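# Close the power enclosure door and lock its latch

## Task

Swing the power enclosure's door closed and rotate its quarter-turn latch as far as it goes. The door and latch must stay that way without the robot holding them. Finish with the grippers released and the robot backed away. The robot must not fall or be left tilted. Anything it is still touching at the end must not settle by more than about a fingernail's width once left alone.

## Robot and tools

ROBOT. A Rainbow Robotics RB-Y1 in simulation. It has a two-wheel drive base with two rear casters, 0.66 m long and 0.58 m wide, with the front edge 0.10 m ahead of the wheel axle. It can drive straight or spin in place but cannot move sideways. The torso has a folding leg (squat, shift, pitch) and a yaw joint. There are two 7-joint arms, each ending in a parallel gripper, and a head that pans and tilts. Cameras: head_camera (896x504), left_wrist_camera and right_wrist_camera (both 644x364).

FRAMES. Base frame: origin on the floor midway between the drive wheels, x forward, y left, z up. The state reports chest, left_hand and right_hand in this frame. A hand point sits between the finger pads; the fingers point along the hand's -z and close along its x. Reported hand positions drift from the truth, more so with the arm stretched out. Odometry is the base frame as it was at scene start. It comes from wheel turns only, so wheel slip shows up as travel. Heading runs -3.142 to 3.142, positive to the left.

execute_actions. Arguments: actions, a list holding one action or nothing (nothing just reports state and images); and cameras, a list of camera names or "all" (null or omitted means all, [] means none). An action may contain:
- base: a relative move from where the base last measured itself, with exactly one key. translate_m is metres, -3 to 3, forward positive. rotate_rad is radians, -3.2 to 3.2, counter-clockwise (left) positive.
- joints: one dictionary for the whole robot, keyed by joint name. Each value is an absolute target, not an offset. Values are radians, except the grippers, which take the opening between the pads in metres. Ranges: torso_squat_rad 0 to 1.2 (higher lowers a level chest); torso_shift_rad -0.3 to 0.6 (positive pushes hips forward); torso_pitch_rad -0.2 to 1.4 (positive leans forward); torso_yaw_rad -1.5 to 1.5 (positive left). Shoulder pitch, both arms, -2.356 to 2.356: 0 hangs down, negative raises the arm forward. left_shoulder_roll_rad 0 to 3.141 lifts outward to the left. right_shoulder_roll_rad -3.141 to 0 lifts outward to the right when negative. Shoulder yaw, both arms, -2.094 to 2.094, positive swings a bent forearm left. Elbows -2.617 to 0.01: 0 is straight, negative bends. Forearm roll, both arms, -3.141 to 3.141. Wrist pitch -1.57 to 1.919, negative tips the hand forward. Hand roll -2.705 to 2.705. For both rolls, positive is counter-clockwise seen from above with the arm hanging. Grippers 0 to 0.1. head_pan_rad -0.523 to 0.523, positive left. head_tilt_rad -0.35 to 1.57, positive looks down. Joints count as done within ±0.02 (grippers ±0.004).
- speeds: caps for this action only. translate_m 0.05 to 0.4 m/s; rotate_rad 0.1 to 1.509 rad/s. The top of each range is the default.
- min_time_s: 0.1 to 8 s, a minimum duration for arm and head motions.
All motions in an action start together. No action may run past 15 s. A base move needing more than 8.667 s is refused. An unknown key or a value out of range rejects the whole call, and nothing moves. A joint or base left out of an action may still be driving toward its previous target.

TORSO LIMITS. The torso must also satisfy: squat+shift <= 1.52; squat-shift+pitch <= 1.57; shift+0.5pitch-0.4squat <= 0.7; shift+0.3pitch-0.5squat <= 0.39. If a command breaks one, the torso moves partway and reports off_target.

RESULTS. base_status and joint_status say how each motion ended:
- done: reached the target. For the base this only means the wheels turned the commanded amount.
- off_target: stopped short and may still be pushing.
- contact_stop: met firm resistance.
- time_out: took too long.
- stopped_with_arm: the torso halted because an arm hit something.
- limit_stop_at_own_body: stopped before hitting the robot itself.
- limit_stop_at_<name>: a built-in limit stopped it.
- limit_stop_at_motor_heat: cut short by an overheating stop.
A contact_stop, time_out or stopped_with_arm freezes its whole group: the four torso joints, or the seven joints of one arm. The frozen joints drop their targets and hold position. "joint command not followed", with a cause line, means an arm's targets were withheld as unsafe. Joints named in that case show not_followed, and the withheld targets may be retried later. on_its_own lists what the call did not command; "held at" there is a target, not a measured position. After a stop, back off first in a separate action: arms before torso. If a stop is reported, the rest of that reply's execute_actions, wait and finished_scene calls are skipped.

OTHER TOOLS. wait(seconds, 0 to 10) lets the scene run with no new command and returns state and images. zoom_image(camera, region [x0,y0,x1,y1] in pixels from the top-left, at most 504x504) enlarges part of a camera's latest image. read_manual(section, "licences") only returns licence text. finished_scene(scene, the current scene's integer number) ends the scene for good and reports success.

CAUTIONS.
- The base keeps driving when it hits furniture, and the bent leg can reach past the base front. A leg pressing on furniture can shove the robot backward without odometry noticing.
- Keep the two arms from striking or squeezing each other, fingers included.
- Joint torque at its load limit freezes the robot for 10 s. Limits: shoulders 63, elbows 32.4, wrist joints 22.5 N m.
- Motors warm while holding loads. MOTOR HOT warns from 65 °C; at 80 °C an OVER-TEMPERATURE FAULT brakes that arm.
- To grasp, command an opening at least 0.005 m below the object's width; off_target is then expected.
- Too much weight reaching forward can tip the robot, with nothing stopping it.
- Close the door and turn the latch gently rather than slamming or shoving. Then open the grippers and pull back so nothing is left resting on the robot.

Each tool is called as a command line: name --argument value for each argument, lists and objects as JSON in quotes; but a table of rows of numbers goes row by row, as --pt "numbers of a row", without its own name.

## Session

execute_actions --actions '[]'

Scene clock: 0.00 s.
base_odometry: x=+0.000 y=+0.000 heading=+0.000 (m, m, rad; odometry frame)
base_status: not commanded
joint_positions: torso_squat_rad=+0.350 torso_shift_rad=+0.000 torso_pitch_rad=+0.001 torso_yaw_rad=+0.000 left_shoulder_pitch_rad=+0.000 left_shoulder_roll_rad=+0.016 left_shoulder_yaw_rad=+0.009 left_elbow_rad=-0.177 left_forearm_roll_rad=-0.031 left_wrist_pitch_rad=-0.038 left_hand_roll_rad=-0.009 left_gripper_m=+0.099 right_shoulder_pitch_rad=+0.042 right_shoulder_roll_rad=-0.036 right_shoulder_yaw_rad=+0.030 right_elbow_rad=-0.228 right_forearm_roll_rad=-0.021 right_wrist_pitch_rad=+0.024 right_hand_roll_rad=+0.047 right_gripper_m=+0.100 head_pan_rad=+0.000 head_tilt_rad=+0.401
joint_status: not commanded
chest: x=-0.2281 y=-0.0007 z=+1.2476 quat_wxyz=(+1.000, +0.001, +0.000, +0.000) (m; base frame)
left_hand: x=-0.1334 y=+0.2329 z=+0.5692 quat_wxyz=(+0.994, +0.011, -0.107, -0.017) (m; base frame)
right_hand: x=-0.1533 y=-0.2450 z=+0.5660 quat_wxyz=(+0.996, -0.017, -0.081, +0.023) (m; base frame)
pictures: head_camera, left_wrist_camera, right_wrist_camera
Images, in order (width x height): head_camera 896x504, left_wrist_camera 644x364, right_wrist_camera 644x364.

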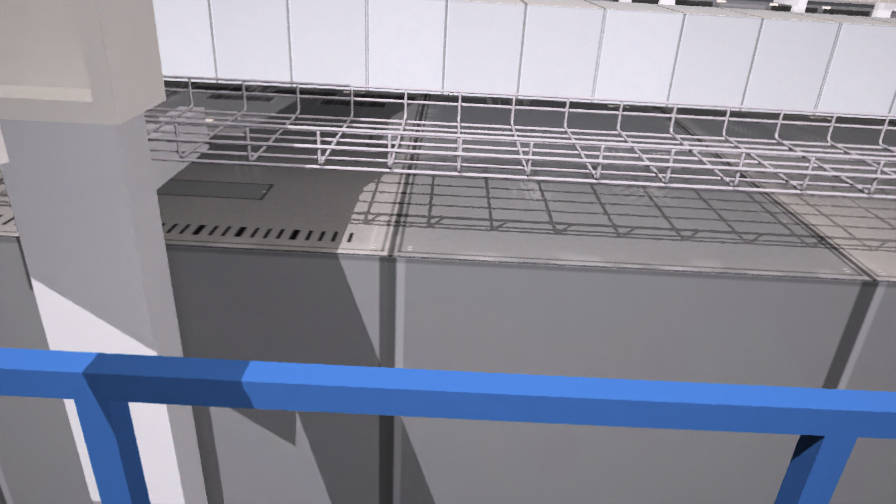

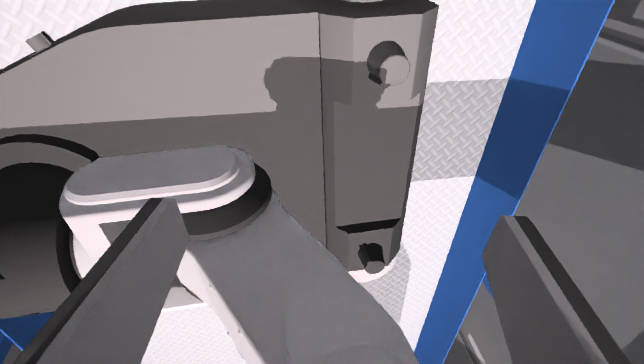

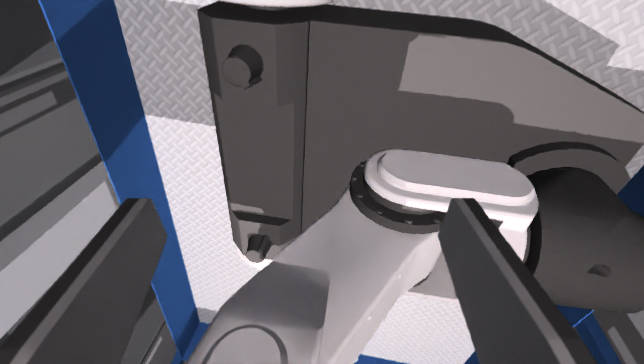

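execute_actions --actions '[{"joints":{"head_pan_rad":0.52,"head_tilt_rad":0.1}}]' --cameras '["head_camera"]'

execute_actions --actions '[{"joints":{"head_pan_rad":-0.52,"head_tilt_rad":0.1}}]' --cameras '["head_camera"]'

Scene clock: 7.70 s.
base_odometry: x=+0.000 y=+0.000 heading=+0.000 (m, m, rad; odometry frame)
base_status: not commanded
joint_positions: torso_squat_rad=+0.350 torso_shift_rad=+0.000 torso_pitch_rad=+0.001 torso_yaw_rad=+0.000 left_shoulder_pitch_rad=+0.000 left_shoulder_roll_rad=+0.016 left_shoulder_yaw_rad=+0.009 left_elbow_rad=-0.177 left_forearm_roll_rad=-0.031 left_wrist_pitch_rad=-0.038 left_hand_roll_rad=-0.009 left_gripper_m=+0.099 right_shoulder_pitch_rad=+0.042 right_shoulder_roll_rad=-0.036 right_shoulder_yaw_rad=+0.030 right_elbow_rad=-0.228 right_forearm_roll_rad=-0.021 right_wrist_pitch_rad=+0.024 right_hand_roll_rad=+0.047 right_gripper_m=+0.100 head_pan_rad=+0.520 head_tilt_rad=+0.100
joint_status: all done
chest: x=-0.2281 y=-0.0007 z=+1.2476 quat_wxyz=(+1.000, +0.001, +0.000, +0.000) (m; base frame)
left_hand: x=-0.1334 y=+0.2329 z=+0.5692 quat_wxyz=(+0.994, +0.011, -0.107, -0.017) (m; base frame)
right_hand: x=-0.1533 y=-0.2450 z=+0.5660 quat_wxyz=(+0.996, -0.017, -0.081, +0.023) (m; base frame)
pictures: head_camera
Images, in order (width x height): head_camera 896x504.

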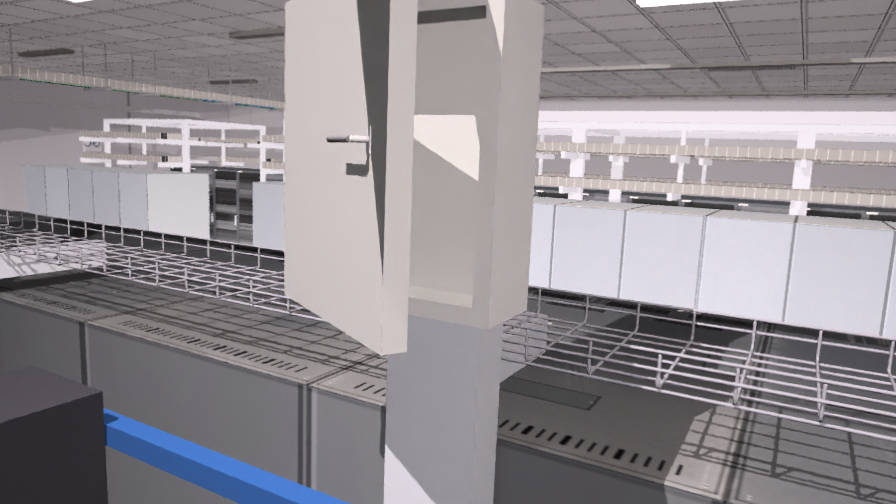

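Scene clock: 9.07 s.
base_odometry: x=+0.000 y=+0.000 heading=+0.000 (m, m, rad; odometry frame)
base_status: not commanded
joint_positions: torso_squat_rad=+0.350 torso_shift_rad=+0.000 torso_pitch_rad=+0.001 torso_yaw_rad=+0.000 left_shoulder_pitch_rad=+0.000 left_shoulder_roll_rad=+0.016 left_shoulder_yaw_rad=+0.009 left_elbow_rad=-0.177 left_forearm_roll_rad=-0.031 left_wrist_pitch_rad=-0.038 left_hand_roll_rad=-0.009 left_gripper_m=+0.099 right_shoulder_pitch_rad=+0.042 right_shoulder_roll_rad=-0.036 right_shoulder_yaw_rad=+0.030 right_elbow_rad=-0.228 right_forearm_roll_rad=-0.021 right_wrist_pitch_rad=+0.024 right_hand_roll_rad=+0.047 right_gripper_m=+0.100 head_pan_rad=-0.520 head_tilt_rad=+0.100
joint_status: all done
chest: x=-0.2281 y=-0.0007 z=+1.2476 quat_wxyz=(+1.000, +0.001, +0.000, +0.000) (m; base frame)
left_hand: x=-0.1334 y=+0.2329 z=+0.5692 quat_wxyz=(+0.994, +0.011, -0.107, -0.017) (m; base frame)
right_hand: x=-0.1533 y=-0.2450 z=+0.5660 quat_wxyz=(+0.996, -0.017, -0.081, +0.023) (m; base frame)
pictures: head_camera
Images, in order (width x height): head_camera 896x504.

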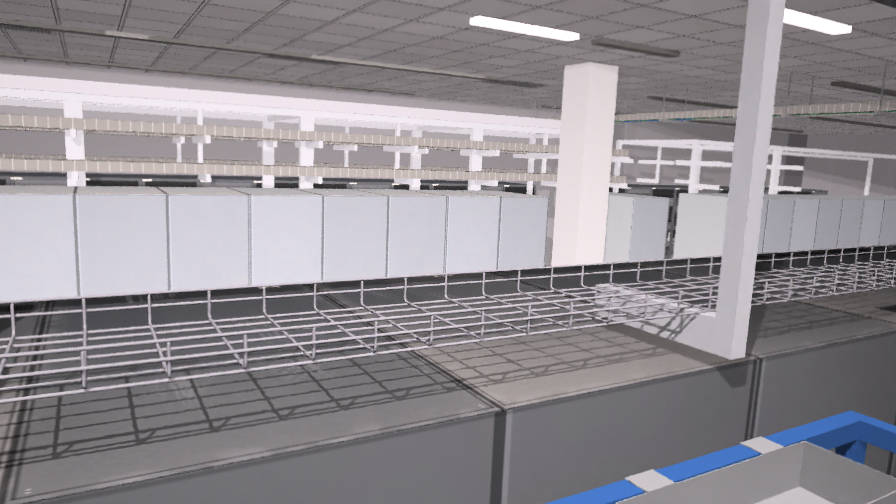

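execute_actions --actions '[{"joints":{"head_pan_rad":0.3,"head_tilt_rad":0.9}}]' --cameras '["head_camera"]'

execute_actions --actions '[{"joints":{"head_pan_rad":0.0,"head_tilt_rad":0.5,"torso_yaw_rad":1.2}}]' --cameras '["head_camera"]'

Scene clock: 28.93 s.
base_odometry: x=+0.000 y=+0.000 heading=+0.000 (m, m, rad; odometry frame)
base_status: not commanded
joint_positions: torso_squat_rad=+0.350 torso_shift_rad=+0.000 torso_pitch_rad=+0.001 torso_yaw_rad=+0.000 left_shoulder_pitch_rad=+0.000 left_shoulder_roll_rad=+0.016 left_shoulder_yaw_rad=+0.009 left_elbow_rad=-0.177 left_forearm_roll_rad=-0.031 left_wrist_pitch_rad=-0.038 left_hand_roll_rad=-0.009 left_gripper_m=+0.099 right_shoulder_pitch_rad=+0.042 right_shoulder_roll_rad=-0.036 right_shoulder_yaw_rad=+0.030 right_elbow_rad=-0.228 right_forearm_roll_rad=-0.021 right_wrist_pitch_rad=+0.024 right_hand_roll_rad=+0.047 right_gripper_m=+0.100 head_pan_rad=+0.300 head_tilt_rad=+0.900
joint_status: all done
chest: x=-0.2281 y=-0.0007 z=+1.2476 quat_wxyz=(+1.000, +0.001, +0.000, +0.000) (m; base frame)
left_hand: x=-0.1334 y=+0.2329 z=+0.5692 quat_wxyz=(+0.994, +0.011, -0.107, -0.017) (m; base frame)
right_hand: x=-0.1533 y=-0.2450 z=+0.5660 quat_wxyz=(+0.996, -0.017, -0.081, +0.023) (m; base frame)
pictures: head_camera
Images, in order (width x height): head_camera 896x504.

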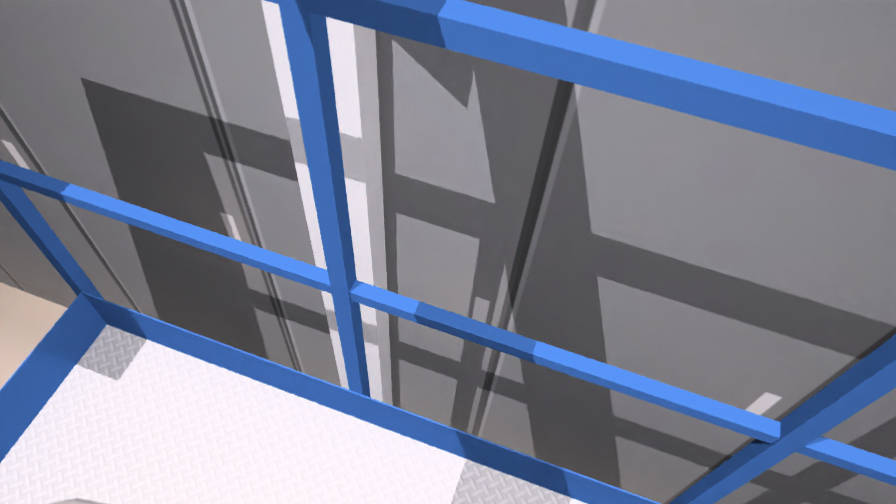

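Scene clock: 31.27 s.
base_odometry: x=+0.000 y=+0.000 heading=+0.000 (m, m, rad; odometry frame)
base_status: not commanded
joint_positions: torso_squat_rad=+0.350 torso_shift_rad=+0.000 torso_pitch_rad=+0.001 torso_yaw_rad=+1.013 left_shoulder_pitch_rad=+0.000 left_shoulder_roll_rad=+0.016 left_shoulder_yaw_rad=+0.009 left_elbow_rad=-0.177 left_forearm_roll_rad=-0.031 left_wrist_pitch_rad=-0.038 left_hand_roll_rad=-0.009 left_gripper_m=+0.099 right_shoulder_pitch_rad=+0.041 right_shoulder_roll_rad=-0.036 right_shoulder_yaw_rad=+0.030 right_elbow_rad=-0.228 right_forearm_roll_rad=-0.021 right_wrist_pitch_rad=+0.024 right_hand_roll_rad=+0.047 right_gripper_m=+0.100 head_pan_rad=+0.000 head_tilt_rad=+0.500
joint_status: torso_yaw_rad limit_stop_at_own_body (moved +1.013 of +1.200); the others done
on_its_own: torso_yaw_rad is held at +1.013, not at your +1.200, since a limit_stop_at_own_body
chest: x=-0.2281 y=-0.0007 z=+1.2476 quat_wxyz=(+0.874, +0.001, +0.000, +0.485) (m; base frame)
left_hand: x=-0.3760 y=+0.2037 z=+0.5693 quat_wxyz=(+0.877, +0.061, -0.089, +0.468) (m; base frame)
right_hand: x=+0.0194 y=-0.0656 z=+0.5661 quat_wxyz=(+0.860, +0.025, -0.080, +0.504) (m; base frame)
pictures: head_camera
Images, in order (width x height): head_camera 896x504.

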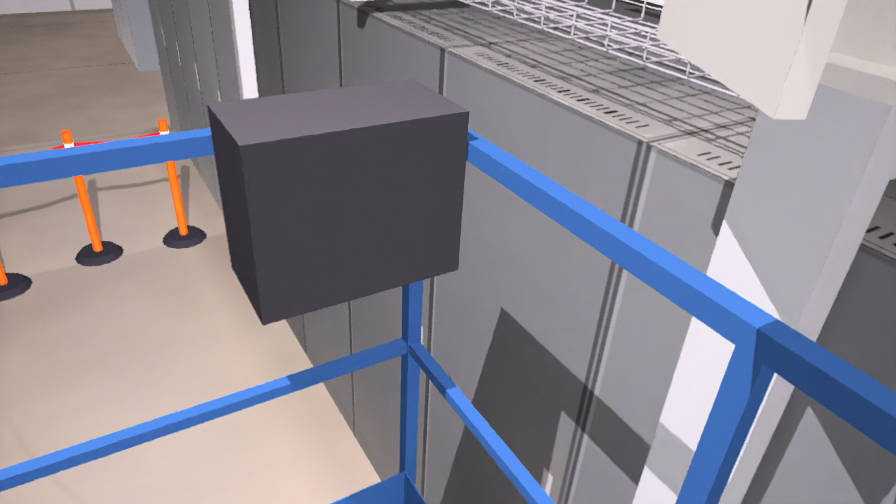

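execute_actions --actions '[{"joints":{"head_pan_rad":0.2,"head_tilt_rad":-0.1,"torso_yaw_rad":0.5}}]' --cameras '["head_camera"]'

Scene clock: 71.80 s.
base_odometry: x=+0.000 y=+0.000 heading=+0.000 (m, m, rad; odometry frame)
base_status: not commanded
joint_positions: torso_squat_rad=+0.350 torso_shift_rad=+0.000 torso_pitch_rad=+0.001 torso_yaw_rad=+0.500 left_shoulder_pitch_rad=-0.001 left_shoulder_roll_rad=+0.016 left_shoulder_yaw_rad=+0.009 left_elbow_rad=-0.177 left_forearm_roll_rad=-0.031 left_wrist_pitch_rad=-0.038 left_hand_roll_rad=-0.009 left_gripper_m=+0.099 right_shoulder_pitch_rad=+0.042 right_shoulder_roll_rad=-0.036 right_shoulder_yaw_rad=+0.030 right_elbow_rad=-0.228 right_forearm_roll_rad=-0.021 right_wrist_pitch_rad=+0.024 right_hand_roll_rad=+0.047 right_gripper_m=+0.100 head_pan_rad=+0.200 head_tilt_rad=-0.100
joint_status: all done
chest: x=-0.2281 y=-0.0007 z=+1.2476 quat_wxyz=(+0.969, +0.001, +0.000, +0.247) (m; base frame)
left_hand: x=-0.2567 y=+0.2500 z=+0.5693 quat_wxyz=(+0.967, +0.037, -0.101, +0.230) (m; base frame)
right_hand: x=-0.0450 y=-0.1790 z=+0.5660 quat_wxyz=(+0.960, +0.004, -0.083, +0.269) (m; base frame)
pictures: head_camera
Images, in order (width x height): head_camera 896x504.

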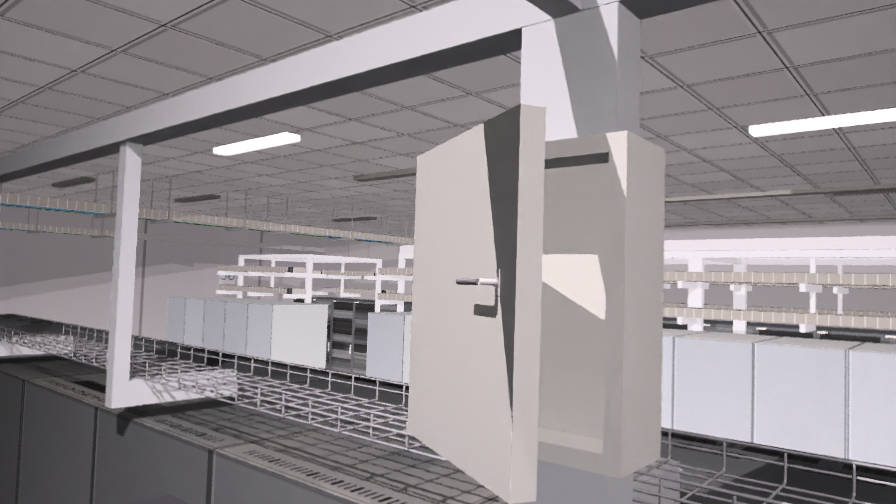

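zoom_image --camera "head_camera" --region '[400, 220, 600, 340]'

Region (400, 220, 600, 340) of head_camera's 896x504 image, scaled by 2.520, with more detail than that image has; it fills the top 302 rows of this view, and the rest is white.

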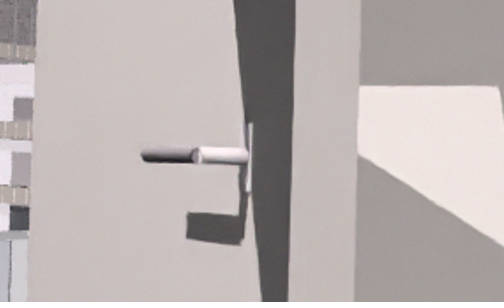

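execute_actions --actions '[{"joints":{"head_pan_rad":-0.52,"head_tilt_rad":0.55,"torso_yaw_rad":-1.45,"left_elbow_rad":-2.3,"right_elbow_rad":-2.3,"left_wrist_pitch_rad":-0.8,"right_wrist_pitch_rad":-0.8},"min_time_s":3}]' --cameras '["head_camera"]'

Scene clock: 187.00 s.
base_odometry: x=+0.000 y=+0.000 heading=+0.000 (m, m, rad; odometry frame)
base_status: not commanded
joint_positions: torso_squat_rad=+0.350 torso_shift_rad=+0.000 torso_pitch_rad=+0.002 torso_yaw_rad=-0.493 left_shoulder_pitch_rad=+0.007 left_shoulder_roll_rad=+0.018 left_shoulder_yaw_rad=+0.012 left_elbow_rad=-1.496 left_forearm_roll_rad=-0.030 left_wrist_pitch_rad=-0.531 left_hand_roll_rad=-0.010 left_gripper_m=+0.099 right_shoulder_pitch_rad=+0.042 right_shoulder_roll_rad=-0.036 right_shoulder_yaw_rad=+0.030 right_elbow_rad=-2.300 right_forearm_roll_rad=-0.021 right_wrist_pitch_rad=-0.800 right_hand_roll_rad=+0.047 right_gripper_m=+0.100 head_pan_rad=-0.520 head_tilt_rad=+0.550
joint_status: torso_yaw_rad contact_stop (moved -0.993 of -1.950); left_elbow_rad contact_stop (moved -1.319 of -2.123); left_wrist_pitch_rad contact_stop (moved -0.493 of -0.762); the others done
on_its_own: torso_yaw_rad is held at -0.493, not at your -1.450, since a contact_stop; left_elbow_rad is held at -1.496, not at your -2.300, since a contact_stop; left_wrist_pitch_rad is held at -0.531, not at your -0.800, since a contact_stop
chest: x=-0.2274 y=-0.0007 z=+1.2476 quat_wxyz=(+0.970, +0.000, +0.001, -0.244) (m; base frame)
left_hand: x=+0.3113 y=-0.0317 z=+1.0989 quat_wxyz=(+0.512, -0.185, -0.826, -0.149) (m; base frame)
right_hand: x=-0.1036 y=-0.3123 z=+1.4187 quat_wxyz=(+0.043, -0.252, -0.967, +0.000) (m; base frame)
pictures: head_camera
Images, in order (width x height): head_camera 896x504.

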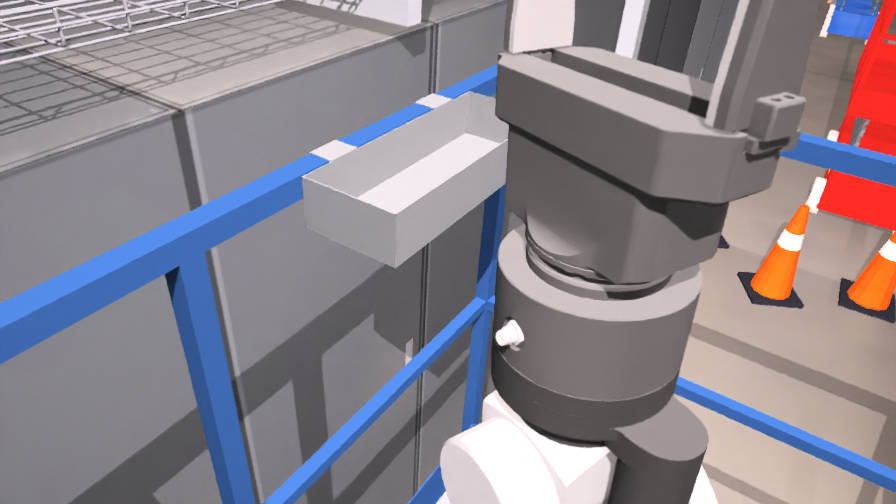

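execute_actions --actions '[{"joints":{"left_elbow_rad":-1.25,"left_wrist_pitch_rad":-0.53,"left_shoulder_pitch_rad":0.5},"min_time_s":1.5}]' --cameras '["left_wrist_camera"]'

execute_actions --actions '[{"joints":{"left_elbow_rad":-2.4,"left_wrist_pitch_rad":-0.8,"left_shoulder_pitch_rad":0.6},"min_time_s":2}]' --cameras '["left_wrist_camera"]'

Scene clock: 198.13 s.
base_odometry: x=+0.000 y=+0.000 heading=+0.000 (m, m, rad; odometry frame)
base_status: not commanded
joint_positions: torso_squat_rad=+0.350 torso_shift_rad=+0.000 torso_pitch_rad=+0.002 torso_yaw_rad=-0.493 left_shoulder_pitch_rad=+0.500 left_shoulder_roll_rad=+0.018 left_shoulder_yaw_rad=+0.012 left_elbow_rad=-1.250 left_forearm_roll_rad=-0.030 left_wrist_pitch_rad=-0.530 left_hand_roll_rad=-0.010 left_gripper_m=+0.099 right_shoulder_pitch_rad=+0.042 right_shoulder_roll_rad=-0.036 right_shoulder_yaw_rad=+0.030 right_elbow_rad=-2.300 right_forearm_roll_rad=-0.021 right_wrist_pitch_rad=-0.800 right_hand_roll_rad=+0.047 right_gripper_m=+0.100 head_pan_rad=-0.520 head_tilt_rad=+0.550
joint_status: all done
on_its_own: torso_yaw_rad is held at -0.493, not at your -1.450, since a contact_stop
chest: x=-0.2274 y=-0.0007 z=+1.2476 quat_wxyz=(+0.970, +0.000, +0.001, -0.244) (m; base frame)
left_hand: x=+0.1547 y=+0.1292 z=+0.8052 quat_wxyz=(+0.776, -0.070, -0.605, -0.165) (m; base frame)
right_hand: x=-0.1036 y=-0.3123 z=+1.4187 quat_wxyz=(+0.043, -0.252, -0.967, +0.000) (m; base frame)
pictures: left_wrist_camera
Images, in order (width x height): left_wrist_camera 644x364.

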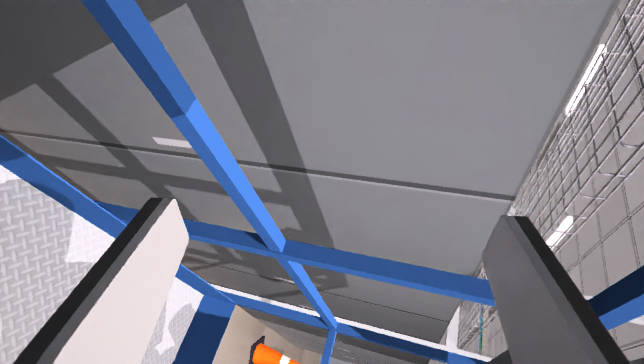

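Scene clock: 200.43 s.
base_odometry: x=+0.000 y=+0.000 heading=+0.000 (m, m, rad; odometry frame)
base_status: not commanded
joint_positions: torso_squat_rad=+0.350 torso_shift_rad=+0.000 torso_pitch_rad=+0.002 torso_yaw_rad=-0.493 left_shoulder_pitch_rad=+0.600 left_shoulder_roll_rad=+0.018 left_shoulder_yaw_rad=+0.012 left_elbow_rad=-2.400 left_forearm_roll_rad=-0.030 left_wrist_pitch_rad=-0.800 left_hand_roll_rad=-0.010 left_gripper_m=+0.099 right_shoulder_pitch_rad=+0.042 right_shoulder_roll_rad=-0.036 right_shoulder_yaw_rad=+0.030 right_elbow_rad=-2.300 right_forearm_roll_rad=-0.021 right_wrist_pitch_rad=-0.800 right_hand_roll_rad=+0.047 right_gripper_m=+0.100 head_pan_rad=-0.520 head_tilt_rad=+0.550
joint_status: all done
on_its_own: torso_yaw_rad is held at -0.493, not at your -1.450, since a contact_stop
chest: x=-0.2274 y=-0.0007 z=+1.2476 quat_wxyz=(+0.970, +0.000, +0.001, -0.244) (m; base frame)
left_hand: x=+0.1105 y=+0.1171 z=+1.3168 quat_wxyz=(+0.238, -0.122, -0.960, -0.088) (m; base frame)
right_hand: x=-0.1036 y=-0.3123 z=+1.4187 quat_wxyz=(+0.043, -0.252, -0.967, +0.000) (m; base frame)
pictures: left_wrist_camera
Images, in order (width x height): left_wrist_camera 644x364.

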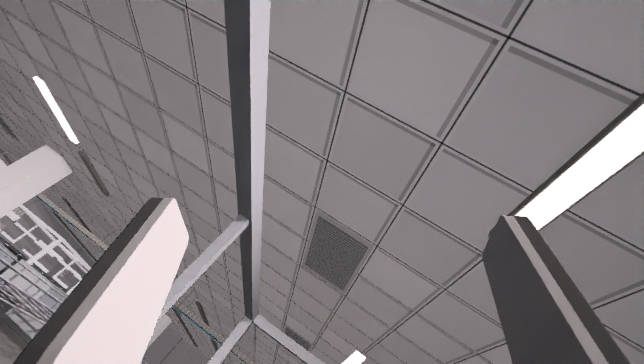

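execute_actions --actions '[{"joints":{"head_pan_rad":-0.52,"head_tilt_rad":0.75,"torso_yaw_rad":-1.45,"right_shoulder_pitch_rad":0.6,"right_shoulder_roll_rad":-0.5}}]' --cameras '["head_camera"]'

Scene clock: 207.73 s.
base_odometry: x=+0.000 y=+0.000 heading=+0.000 (m, m, rad; odometry frame)
base_status: not commanded
joint_positions: torso_squat_rad=+0.350 torso_shift_rad=+0.000 torso_pitch_rad=+0.002 torso_yaw_rad=-1.450 left_shoulder_pitch_rad=+0.600 left_shoulder_roll_rad=+0.018 left_shoulder_yaw_rad=+0.012 left_elbow_rad=-2.400 left_forearm_roll_rad=-0.030 left_wrist_pitch_rad=-0.800 left_hand_roll_rad=-0.010 left_gripper_m=+0.099 right_shoulder_pitch_rad=+0.600 right_shoulder_roll_rad=-0.500 right_shoulder_yaw_rad=+0.030 right_elbow_rad=-2.300 right_forearm_roll_rad=-0.021 right_wrist_pitch_rad=-0.800 right_hand_roll_rad=+0.047 right_gripper_m=+0.100 head_pan_rad=-0.520 head_tilt_rad=+0.750
joint_status: all done
chest: x=-0.2274 y=-0.0007 z=+1.2476 quat_wxyz=(+0.748, +0.000, +0.001, -0.663) (m; base frame)
left_hand: x=+0.0635 y=-0.2090 z=+1.3165 quat_wxyz=(+0.171, -0.550, -0.796, -0.187) (m; base frame)
right_hand: x=-0.4162 y=-0.2903 z=+1.2648 quat_wxyz=(+0.388, -0.639, -0.664, -0.036) (m; base frame)
pictures: head_camera
Images, in order (width x height): head_camera 896x504.

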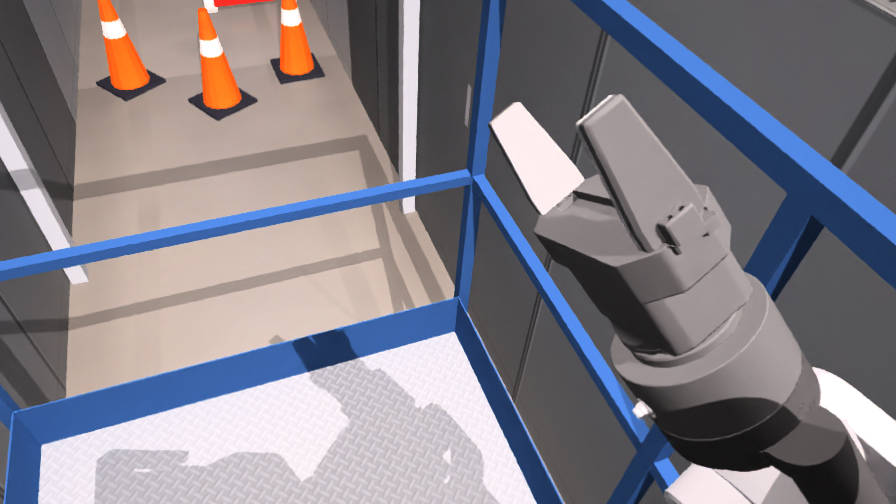

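execute_actions --actions '[{"base":{"rotate_rad":1.5},"speeds":{"rotate_rad":0.5},"joints":{"head_pan_rad":0.3,"head_tilt_rad":0.9,"torso_yaw_rad":-1.2}}]' --cameras '["head_camera"]'

Scene clock: 239.40 s.
base_odometry: x=+0.000 y=+0.001 heading=+1.498 (m, m, rad; odometry frame)
base_status: done
joint_positions: torso_squat_rad=+0.349 torso_shift_rad=+0.002 torso_pitch_rad=+0.004 torso_yaw_rad=-1.200 left_shoulder_pitch_rad=+0.600 left_shoulder_roll_rad=+0.018 left_shoulder_yaw_rad=+0.012 left_elbow_rad=-2.400 left_forearm_roll_rad=-0.030 left_wrist_pitch_rad=-0.800 left_hand_roll_rad=-0.010 left_gripper_m=+0.099 right_shoulder_pitch_rad=+0.601 right_shoulder_roll_rad=-0.495 right_shoulder_yaw_rad=+0.036 right_elbow_rad=-2.303 right_forearm_roll_rad=-0.021 right_wrist_pitch_rad=-0.800 right_hand_roll_rad=+0.047 right_gripper_m=+0.100 head_pan_rad=+0.300 head_tilt_rad=+0.900
joint_status: all done
chest: x=-0.2255 y=+0.0002 z=+1.2477 quat_wxyz=(+0.825, -0.001, +0.002, -0.565) (m; base frame)
left_hand: x=+0.1082 y=-0.1295 z=+1.3159 quat_wxyz=(+0.194, -0.447, -0.858, -0.163) (m; base frame)
right_hand: x=-0.3356 y=-0.3259 z=+1.2658 quat_wxyz=(+0.388, -0.549, -0.740, +0.012) (m; base frame)
pictures: head_camera
Images, in order (width x height): head_camera 896x504.

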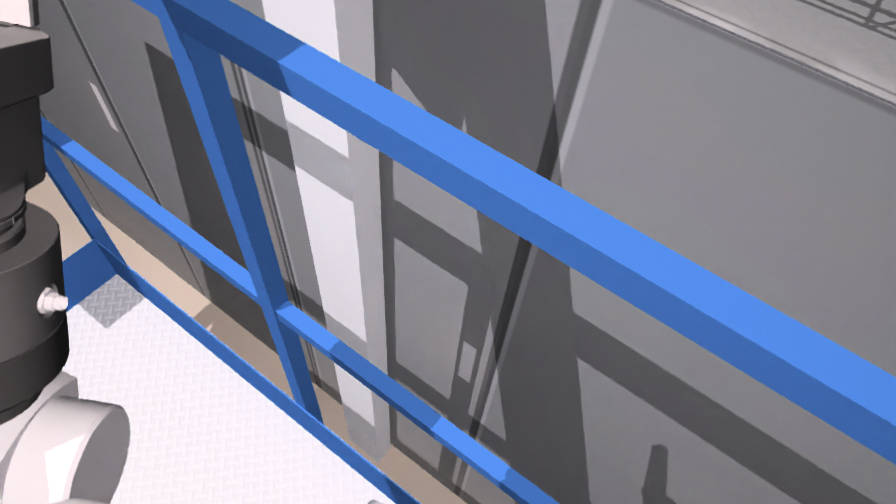

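Now drive forward.

execute_actions --actions '[{"base":{"translate_m":0.42},"speeds":{"translate_m":0.2},"joints":{"head_pan_rad":0.0,"head_tilt_rad":0.0,"torso_yaw_rad":-1.5}}]' --cameras '["head_camera"]'

Scene clock: 247.50 s.
base_odometry: x=+0.030 y=+0.420 heading=+1.499 (m, m, rad; odometry frame)
base_status: done
joint_positions: torso_squat_rad=+0.350 torso_shift_rad=+0.000 torso_pitch_rad=+0.002 torso_yaw_rad=-1.500 left_shoulder_pitch_rad=+0.600 left_shoulder_roll_rad=+0.017 left_shoulder_yaw_rad=+0.012 left_elbow_rad=-2.400 left_forearm_roll_rad=-0.030 left_wrist_pitch_rad=-0.800 left_hand_roll_rad=-0.010 left_gripper_m=+0.099 right_shoulder_pitch_rad=+0.600 right_shoulder_roll_rad=-0.500 right_shoulder_yaw_rad=+0.030 right_elbow_rad=-2.300 right_forearm_roll_rad=-0.021 right_wrist_pitch_rad=-0.800 right_hand_roll_rad=+0.047 right_gripper_m=+0.100 head_pan_rad=+0.000 head_tilt_rad=+0.000
joint_status: all done
chest: x=-0.2274 y=-0.0007 z=+1.2476 quat_wxyz=(+0.732, +0.000, +0.001, -0.682) (m; base frame)
left_hand: x=+0.0528 y=-0.2232 z=+1.3166 quat_wxyz=(+0.166, -0.570, -0.782, -0.191) (m; base frame)
right_hand: x=-0.4303 y=-0.2803 z=+1.2649 quat_wxyz=(+0.386, -0.655, -0.648, -0.045) (m; base frame)
pictures: head_camera
Images, in order (width x height): head_camera 896x504.

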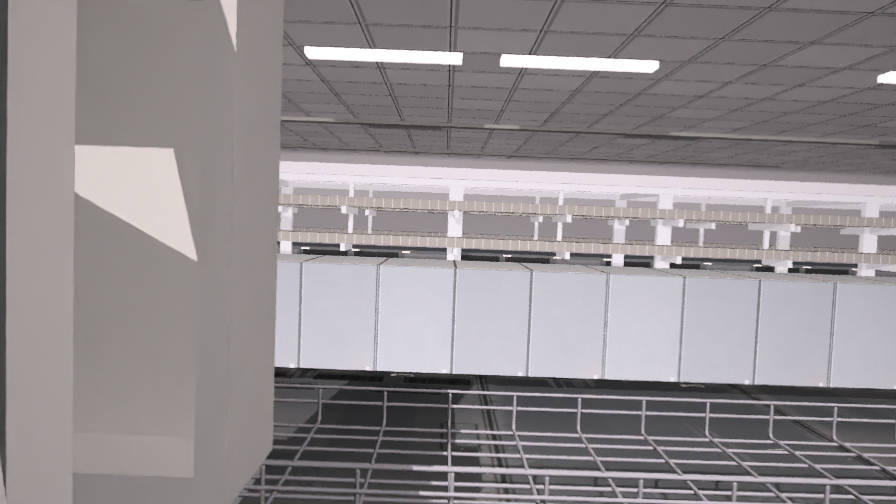

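execute_actions --actions '[{"joints":{"head_pan_rad":0.5,"head_tilt_rad":0.0}}]' --cameras '["head_camera"]'

Scene clock: 258.30 s.
base_odometry: x=+0.030 y=+0.420 heading=+1.499 (m, m, rad; odometry frame)
base_status: not commanded
joint_positions: torso_squat_rad=+0.350 torso_shift_rad=+0.000 torso_pitch_rad=+0.002 torso_yaw_rad=-1.500 left_shoulder_pitch_rad=+0.600 left_shoulder_roll_rad=+0.017 left_shoulder_yaw_rad=+0.012 left_elbow_rad=-2.400 left_forearm_roll_rad=-0.030 left_wrist_pitch_rad=-0.800 left_hand_roll_rad=-0.010 left_gripper_m=+0.099 right_shoulder_pitch_rad=+0.600 right_shoulder_roll_rad=-0.500 right_shoulder_yaw_rad=+0.030 right_elbow_rad=-2.300 right_forearm_roll_rad=-0.021 right_wrist_pitch_rad=-0.800 right_hand_roll_rad=+0.047 right_gripper_m=+0.100 head_pan_rad=+0.500 head_tilt_rad=+0.000
joint_status: all done
chest: x=-0.2274 y=-0.0007 z=+1.2476 quat_wxyz=(+0.732, +0.000, +0.001, -0.682) (m; base frame)
left_hand: x=+0.0527 y=-0.2232 z=+1.3166 quat_wxyz=(+0.166, -0.570, -0.782, -0.191) (m; base frame)
right_hand: x=-0.4304 y=-0.2803 z=+1.2649 quat_wxyz=(+0.386, -0.655, -0.648, -0.045) (m; base frame)
pictures: head_camera
Images, in order (width x height): head_camera 896x504.

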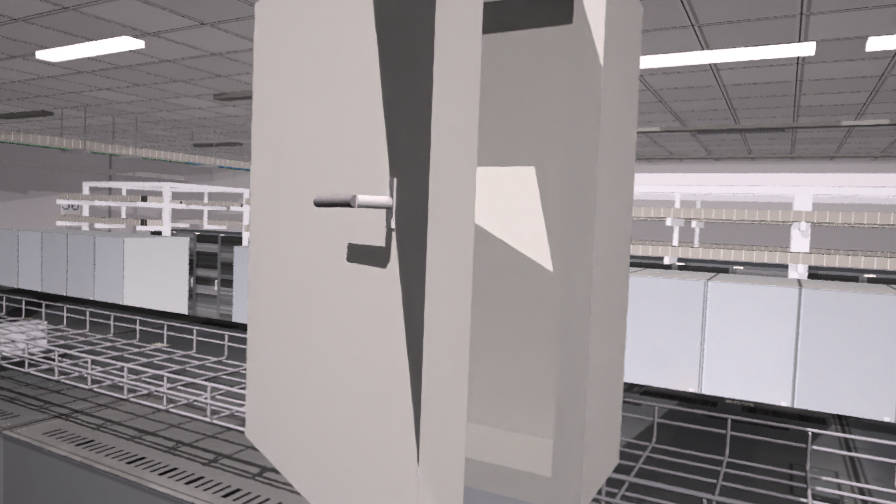

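execute_actions --actions '[{"base":{"translate_m":-0.2},"speeds":{"translate_m":0.2}}]' --cameras '[]'

execute_actions --actions '[{"base":{"rotate_rad":-1.55},"speeds":{"rotate_rad":0.5},"joints":{"head_pan_rad":0.1,"head_tilt_rad":0.0,"torso_yaw_rad":0.0}}]' --cameras '["head_camera"]'

Scene clock: 354.57 s.
base_odometry: x=+0.016 y=+0.220 heading=+1.498 (m, m, rad; odometry frame)
base_status: done
joint_positions: torso_squat_rad=+0.350 torso_shift_rad=+0.000 torso_pitch_rad=+0.002 torso_yaw_rad=-1.500 left_shoulder_pitch_rad=+0.600 left_shoulder_roll_rad=+0.017 left_shoulder_yaw_rad=+0.012 left_elbow_rad=-2.400 left_forearm_roll_rad=-0.030 left_wrist_pitch_rad=-0.800 left_hand_roll_rad=-0.010 left_gripper_m=+0.099 right_shoulder_pitch_rad=+0.600 right_shoulder_roll_rad=-0.500 right_shoulder_yaw_rad=+0.030 right_elbow_rad=-2.300 right_forearm_roll_rad=-0.021 right_wrist_pitch_rad=-0.800 right_hand_roll_rad=+0.047 right_gripper_m=+0.100 head_pan_rad=+0.500 head_tilt_rad=+0.000
joint_status: not commanded
chest: x=-0.2275 y=-0.0007 z=+1.2476 quat_wxyz=(+0.732, +0.000, +0.001, -0.682) (m; base frame)
left_hand: x=+0.0527 y=-0.2233 z=+1.3166 quat_wxyz=(+0.166, -0.570, -0.782, -0.191) (m; base frame)
right_hand: x=-0.4305 y=-0.2804 z=+1.2649 quat_wxyz=(+0.386, -0.655, -0.648, -0.045) (m; base frame)
pictures: none
No camera images: the call's "cameras" was empty. Leave "cameras" out to get every camera's image.

Scene clock: 359.03 s.
base_odometry: x=+0.016 y=+0.220 heading=-0.052 (m, m, rad; odometry frame)
base_status: done
joint_positions: torso_squat_rad=+0.350 torso_shift_rad=+0.000 torso_pitch_rad=+0.002 torso_yaw_rad=+0.000 left_shoulder_pitch_rad=+0.600 left_shoulder_roll_rad=+0.017 left_shoulder_yaw_rad=+0.012 left_elbow_rad=-2.400 left_forearm_roll_rad=-0.030 left_wrist_pitch_rad=-0.800 left_hand_roll_rad=-0.010 left_gripper_m=+0.099 right_shoulder_pitch_rad=+0.600 right_shoulder_roll_rad=-0.500 right_shoulder_yaw_rad=+0.030 right_elbow_rad=-2.300 right_forearm_roll_rad=-0.021 right_wrist_pitch_rad=-0.800 right_hand_roll_rad=+0.047 right_gripper_m=+0.100 head_pan_rad=+0.100 head_tilt_rad=+0.000
joint_status: all done
chest: x=-0.2275 y=-0.0007 z=+1.2476 quat_wxyz=(+1.000, +0.001, +0.001, +0.000) (m; base frame)
left_hand: x=+0.0143 y=+0.2628 z=+1.3172 quat_wxyz=(+0.252, +0.116, -0.960, -0.028) (m; base frame)
right_hand: x=+0.0372 y=-0.2230 z=+1.2641 quat_wxyz=(+0.314, -0.037, -0.921, +0.229) (m; base frame)
pictures: head_camera
Images, in order (width x height): head_camera 896x504.

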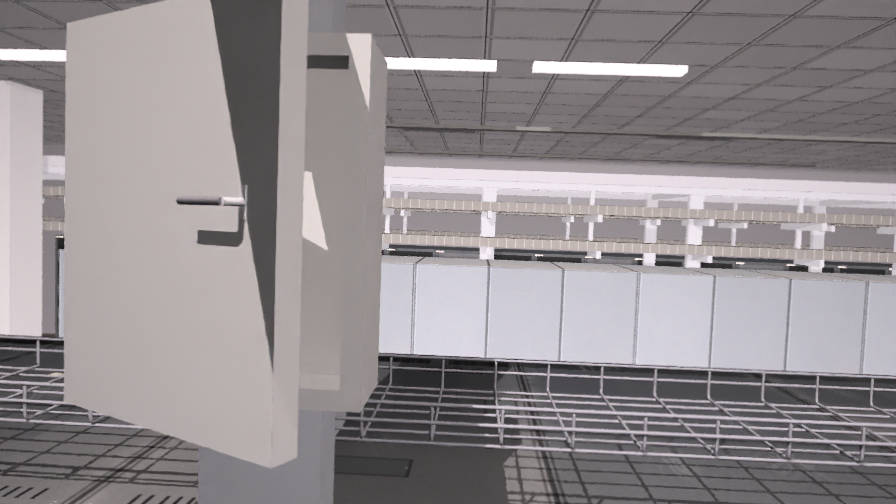

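execute_actions --actions '[{"joints":{"torso_shift_rad":-0.2,"head_pan_rad":0.3,"head_tilt_rad":0.1,"left_gripper_m":0.0}}]' --cameras '[]'

execute_actions --actions '[{"joints":{"left_shoulder_pitch_rad":-1.03,"left_shoulder_roll_rad":0.4,"left_shoulder_yaw_rad":0.0,"left_elbow_rad":-1.93,"left_forearm_roll_rad":0.0,"left_wrist_pitch_rad":1.38,"left_hand_roll_rad":0.0},"min_time_s":3}]' --cameras '["head_camera","left_wrist_camera"]'

Scene clock: 413.17 s.
base_odometry: x=+0.016 y=+0.220 heading=-0.051 (m, m, rad; odometry frame)
base_status: not commanded
joint_positions: torso_squat_rad=+0.350 torso_shift_rad=-0.200 torso_pitch_rad=+0.002 torso_yaw_rad=+0.000 left_shoulder_pitch_rad=+0.600 left_shoulder_roll_rad=+0.017 left_shoulder_yaw_rad=+0.012 left_elbow_rad=-2.400 left_forearm_roll_rad=-0.030 left_wrist_pitch_rad=-0.800 left_hand_roll_rad=-0.010 left_gripper_m=+0.000 right_shoulder_pitch_rad=+0.600 right_shoulder_roll_rad=-0.500 right_shoulder_yaw_rad=+0.030 right_elbow_rad=-2.300 right_forearm_roll_rad=-0.021 right_wrist_pitch_rad=-0.800 right_hand_roll_rad=+0.047 right_gripper_m=+0.100 head_pan_rad=+0.300 head_tilt_rad=+0.100
joint_status: all done
chest: x=-0.3582 y=-0.0007 z=+1.2345 quat_wxyz=(+1.000, +0.001, +0.001, +0.000) (m; base frame)
left_hand: x=-0.1164 y=+0.2629 z=+1.3041 quat_wxyz=(+0.252, +0.116, -0.960, -0.028) (m; base frame)
right_hand: x=-0.0935 y=-0.2230 z=+1.2510 quat_wxyz=(+0.314, -0.037, -0.921, +0.229) (m; base frame)
pictures: none
No camera images: the call's "cameras" was empty. Leave "cameras" out to get every camera's image.

Scene clock: 416.47 s.
base_odometry: x=+0.016 y=+0.220 heading=-0.051 (m, m, rad; odometry frame)
base_status: not commanded
joint_positions: torso_squat_rad=+0.350 torso_shift_rad=-0.200 torso_pitch_rad=+0.002 torso_yaw_rad=+0.000 left_shoulder_pitch_rad=-1.030 left_shoulder_roll_rad=+0.400 left_shoulder_yaw_rad=+0.000 left_elbow_rad=-1.930 left_forearm_roll_rad=+0.000 left_wrist_pitch_rad=+1.380 left_hand_roll_rad=+0.000 left_gripper_m=+0.000 right_shoulder_pitch_rad=+0.600 right_shoulder_roll_rad=-0.500 right_shoulder_yaw_rad=+0.030 right_elbow_rad=-2.300 right_forearm_roll_rad=-0.021 right_wrist_pitch_rad=-0.800 right_hand_roll_rad=+0.047 right_gripper_m=+0.100 head_pan_rad=+0.300 head_tilt_rad=+0.100
joint_status: all done
chest: x=-0.3582 y=-0.0007 z=+1.2345 quat_wxyz=(+1.000, +0.001, +0.001, +0.000) (m; base frame)
left_hand: x=+0.2015 y=+0.1933 z=+1.4460 quat_wxyz=(+0.689, +0.147, -0.700, -0.118) (m; base frame)
right_hand: x=-0.0935 y=-0.2230 z=+1.2510 quat_wxyz=(+0.314, -0.037, -0.921, +0.229) (m; base frame)
pictures: head_camera, left_wrist_camera
Images, in order (width x height): head_camera 896x504, left_wrist_camera 644x364.

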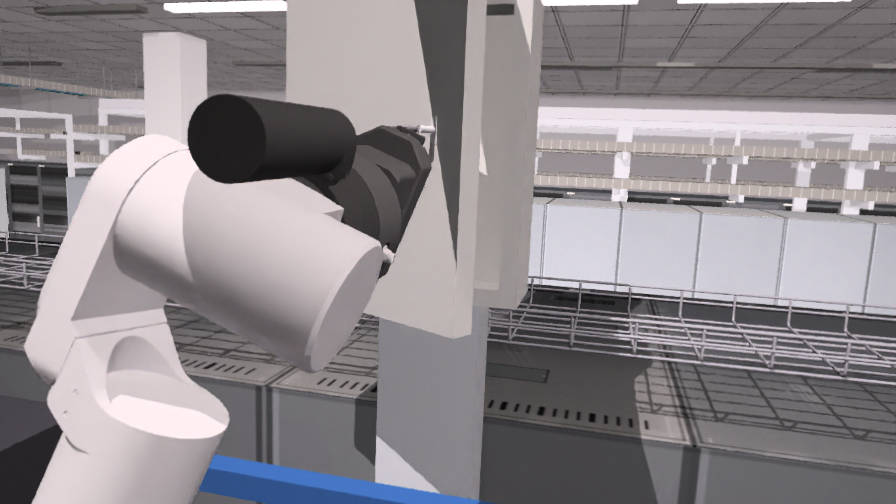

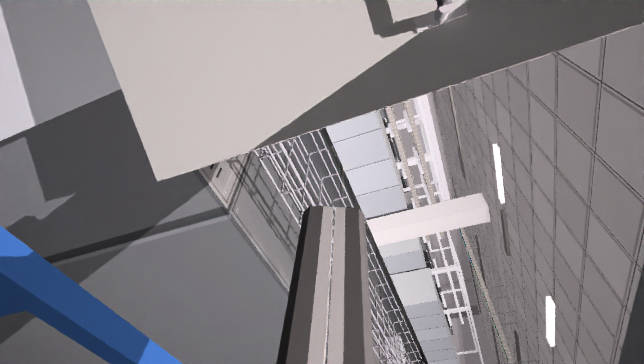

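execute_actions --actions '[{"joints":{"torso_shift_rad":0.0}}]' --cameras '["head_camera"]'

Scene clock: 476.53 s.
base_odometry: x=+0.016 y=+0.220 heading=-0.051 (m, m, rad; odometry frame)
base_status: not commanded
joint_positions: torso_squat_rad=+0.350 torso_shift_rad=+0.000 torso_pitch_rad=+0.002 torso_yaw_rad=+0.000 left_shoulder_pitch_rad=-1.030 left_shoulder_roll_rad=+0.400 left_shoulder_yaw_rad=+0.000 left_elbow_rad=-1.930 left_forearm_roll_rad=+0.000 left_wrist_pitch_rad=+1.380 left_hand_roll_rad=+0.000 left_gripper_m=+0.000 right_shoulder_pitch_rad=+0.600 right_shoulder_roll_rad=-0.500 right_shoulder_yaw_rad=+0.030 right_elbow_rad=-2.300 right_forearm_roll_rad=-0.021 right_wrist_pitch_rad=-0.800 right_hand_roll_rad=+0.047 right_gripper_m=+0.100 head_pan_rad=+0.300 head_tilt_rad=+0.100
joint_status: all done
chest: x=-0.2274 y=-0.0007 z=+1.2476 quat_wxyz=(+1.000, +0.001, +0.001, +0.000) (m; base frame)
left_hand: x=+0.3324 y=+0.1933 z=+1.4590 quat_wxyz=(+0.689, +0.147, -0.700, -0.118) (m; base frame)
right_hand: x=+0.0373 y=-0.2230 z=+1.2641 quat_wxyz=(+0.314, -0.037, -0.921, +0.229) (m; base frame)
pictures: head_camera
Images, in order (width x height): head_camera 896x504.

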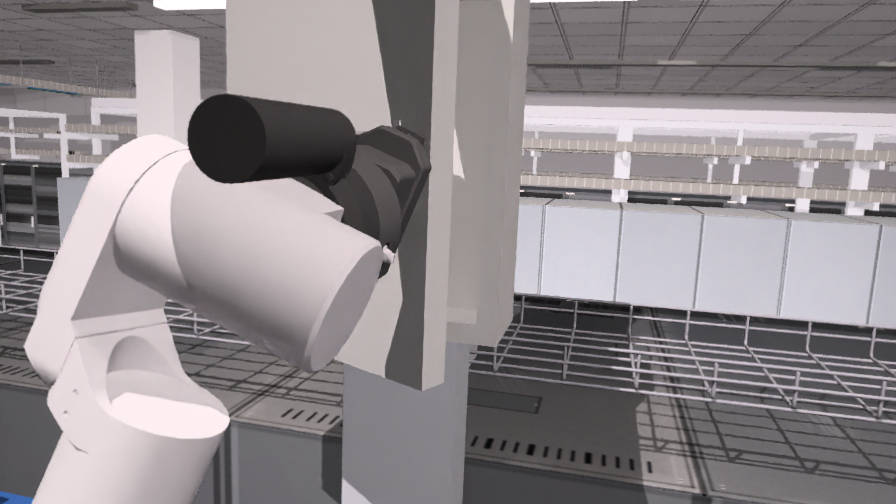

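execute_actions --actions '[{"joints":{"torso_shift_rad":0.07}}]' --cameras '["head_camera","left_wrist_camera"]'

Scene clock: 482.43 s.
base_odometry: x=+0.016 y=+0.220 heading=-0.051 (m, m, rad; odometry frame)
base_status: not commanded
joint_positions: torso_squat_rad=+0.350 torso_shift_rad=+0.070 torso_pitch_rad=+0.002 torso_yaw_rad=+0.000 left_shoulder_pitch_rad=-1.030 left_shoulder_roll_rad=+0.400 left_shoulder_yaw_rad=+0.000 left_elbow_rad=-1.930 left_forearm_roll_rad=+0.000 left_wrist_pitch_rad=+1.380 left_hand_roll_rad=+0.000 left_gripper_m=+0.000 right_shoulder_pitch_rad=+0.600 right_shoulder_roll_rad=-0.500 right_shoulder_yaw_rad=+0.030 right_elbow_rad=-2.300 right_forearm_roll_rad=-0.021 right_wrist_pitch_rad=-0.800 right_hand_roll_rad=+0.047 right_gripper_m=+0.100 head_pan_rad=+0.300 head_tilt_rad=+0.100
joint_status: all done
chest: x=-0.1814 y=-0.0007 z=+1.2460 quat_wxyz=(+1.000, +0.001, +0.001, +0.000) (m; base frame)
left_hand: x=+0.3784 y=+0.1933 z=+1.4574 quat_wxyz=(+0.689, +0.147, -0.700, -0.118) (m; base frame)
right_hand: x=+0.0833 y=-0.2230 z=+1.2625 quat_wxyz=(+0.314, -0.037, -0.921, +0.229) (m; base frame)
pictures: head_camera, left_wrist_camera
Images, in order (width x height): head_camera 896x504, left_wrist_camera 644x364.

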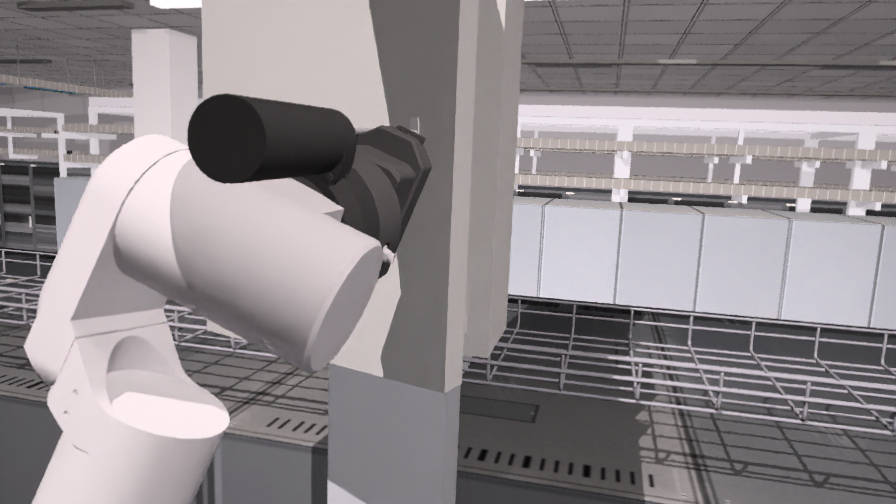

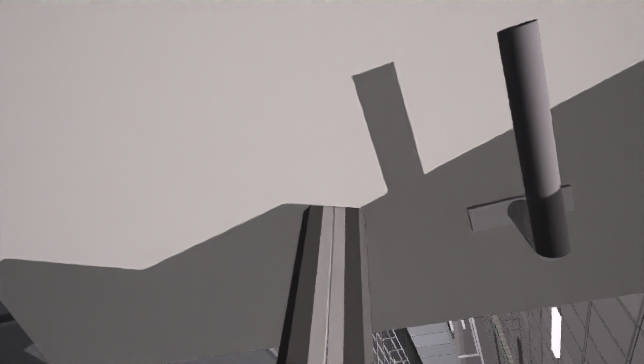

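execute_actions --actions '[{"joints":{"torso_shift_rad":0.11}}]' --cameras '["head_camera","left_wrist_camera"]'

Scene clock: 488.10 s.
base_odometry: x=+0.016 y=+0.220 heading=-0.051 (m, m, rad; odometry frame)
base_status: not commanded
joint_positions: torso_squat_rad=+0.350 torso_shift_rad=+0.110 torso_pitch_rad=+0.002 torso_yaw_rad=+0.000 left_shoulder_pitch_rad=-1.030 left_shoulder_roll_rad=+0.400 left_shoulder_yaw_rad=+0.000 left_elbow_rad=-1.930 left_forearm_roll_rad=+0.000 left_wrist_pitch_rad=+1.380 left_hand_roll_rad=+0.000 left_gripper_m=+0.000 right_shoulder_pitch_rad=+0.600 right_shoulder_roll_rad=-0.500 right_shoulder_yaw_rad=+0.030 right_elbow_rad=-2.300 right_forearm_roll_rad=-0.021 right_wrist_pitch_rad=-0.800 right_hand_roll_rad=+0.047 right_gripper_m=+0.100 head_pan_rad=+0.300 head_tilt_rad=+0.100
joint_status: all done
chest: x=-0.1552 y=-0.0007 z=+1.2436 quat_wxyz=(+1.000, +0.001, +0.001, +0.000) (m; base frame)
left_hand: x=+0.4046 y=+0.1933 z=+1.4551 quat_wxyz=(+0.689, +0.147, -0.700, -0.118) (m; base frame)
right_hand: x=+0.1095 y=-0.2230 z=+1.2601 quat_wxyz=(+0.314, -0.037, -0.921, +0.229) (m; base frame)
pictures: head_camera, left_wrist_camera
Images, in order (width x height): head_camera 896x504, left_wrist_camera 644x364.

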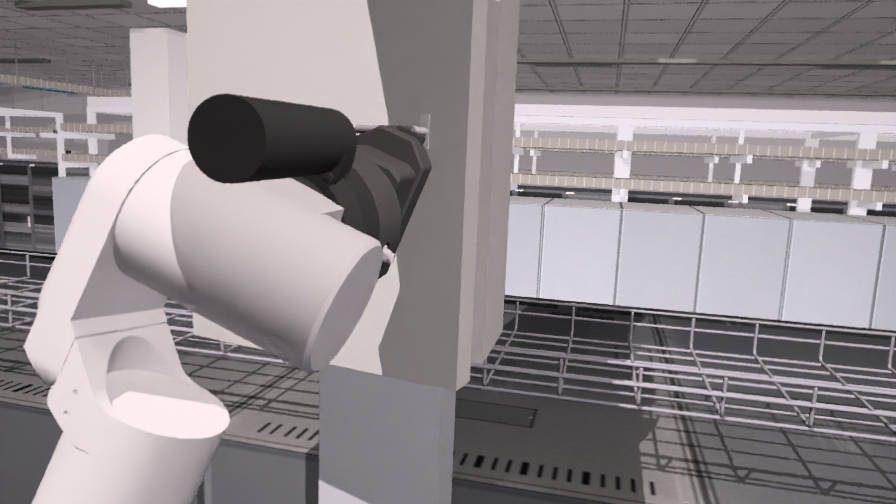

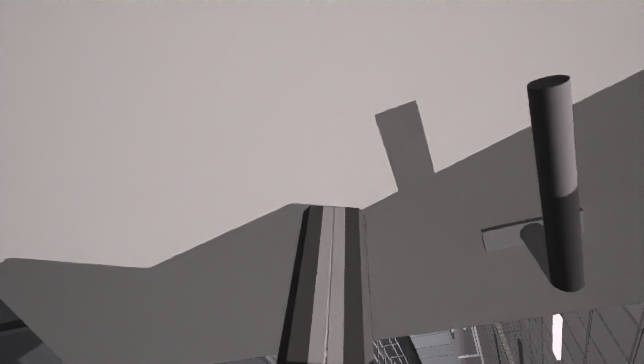

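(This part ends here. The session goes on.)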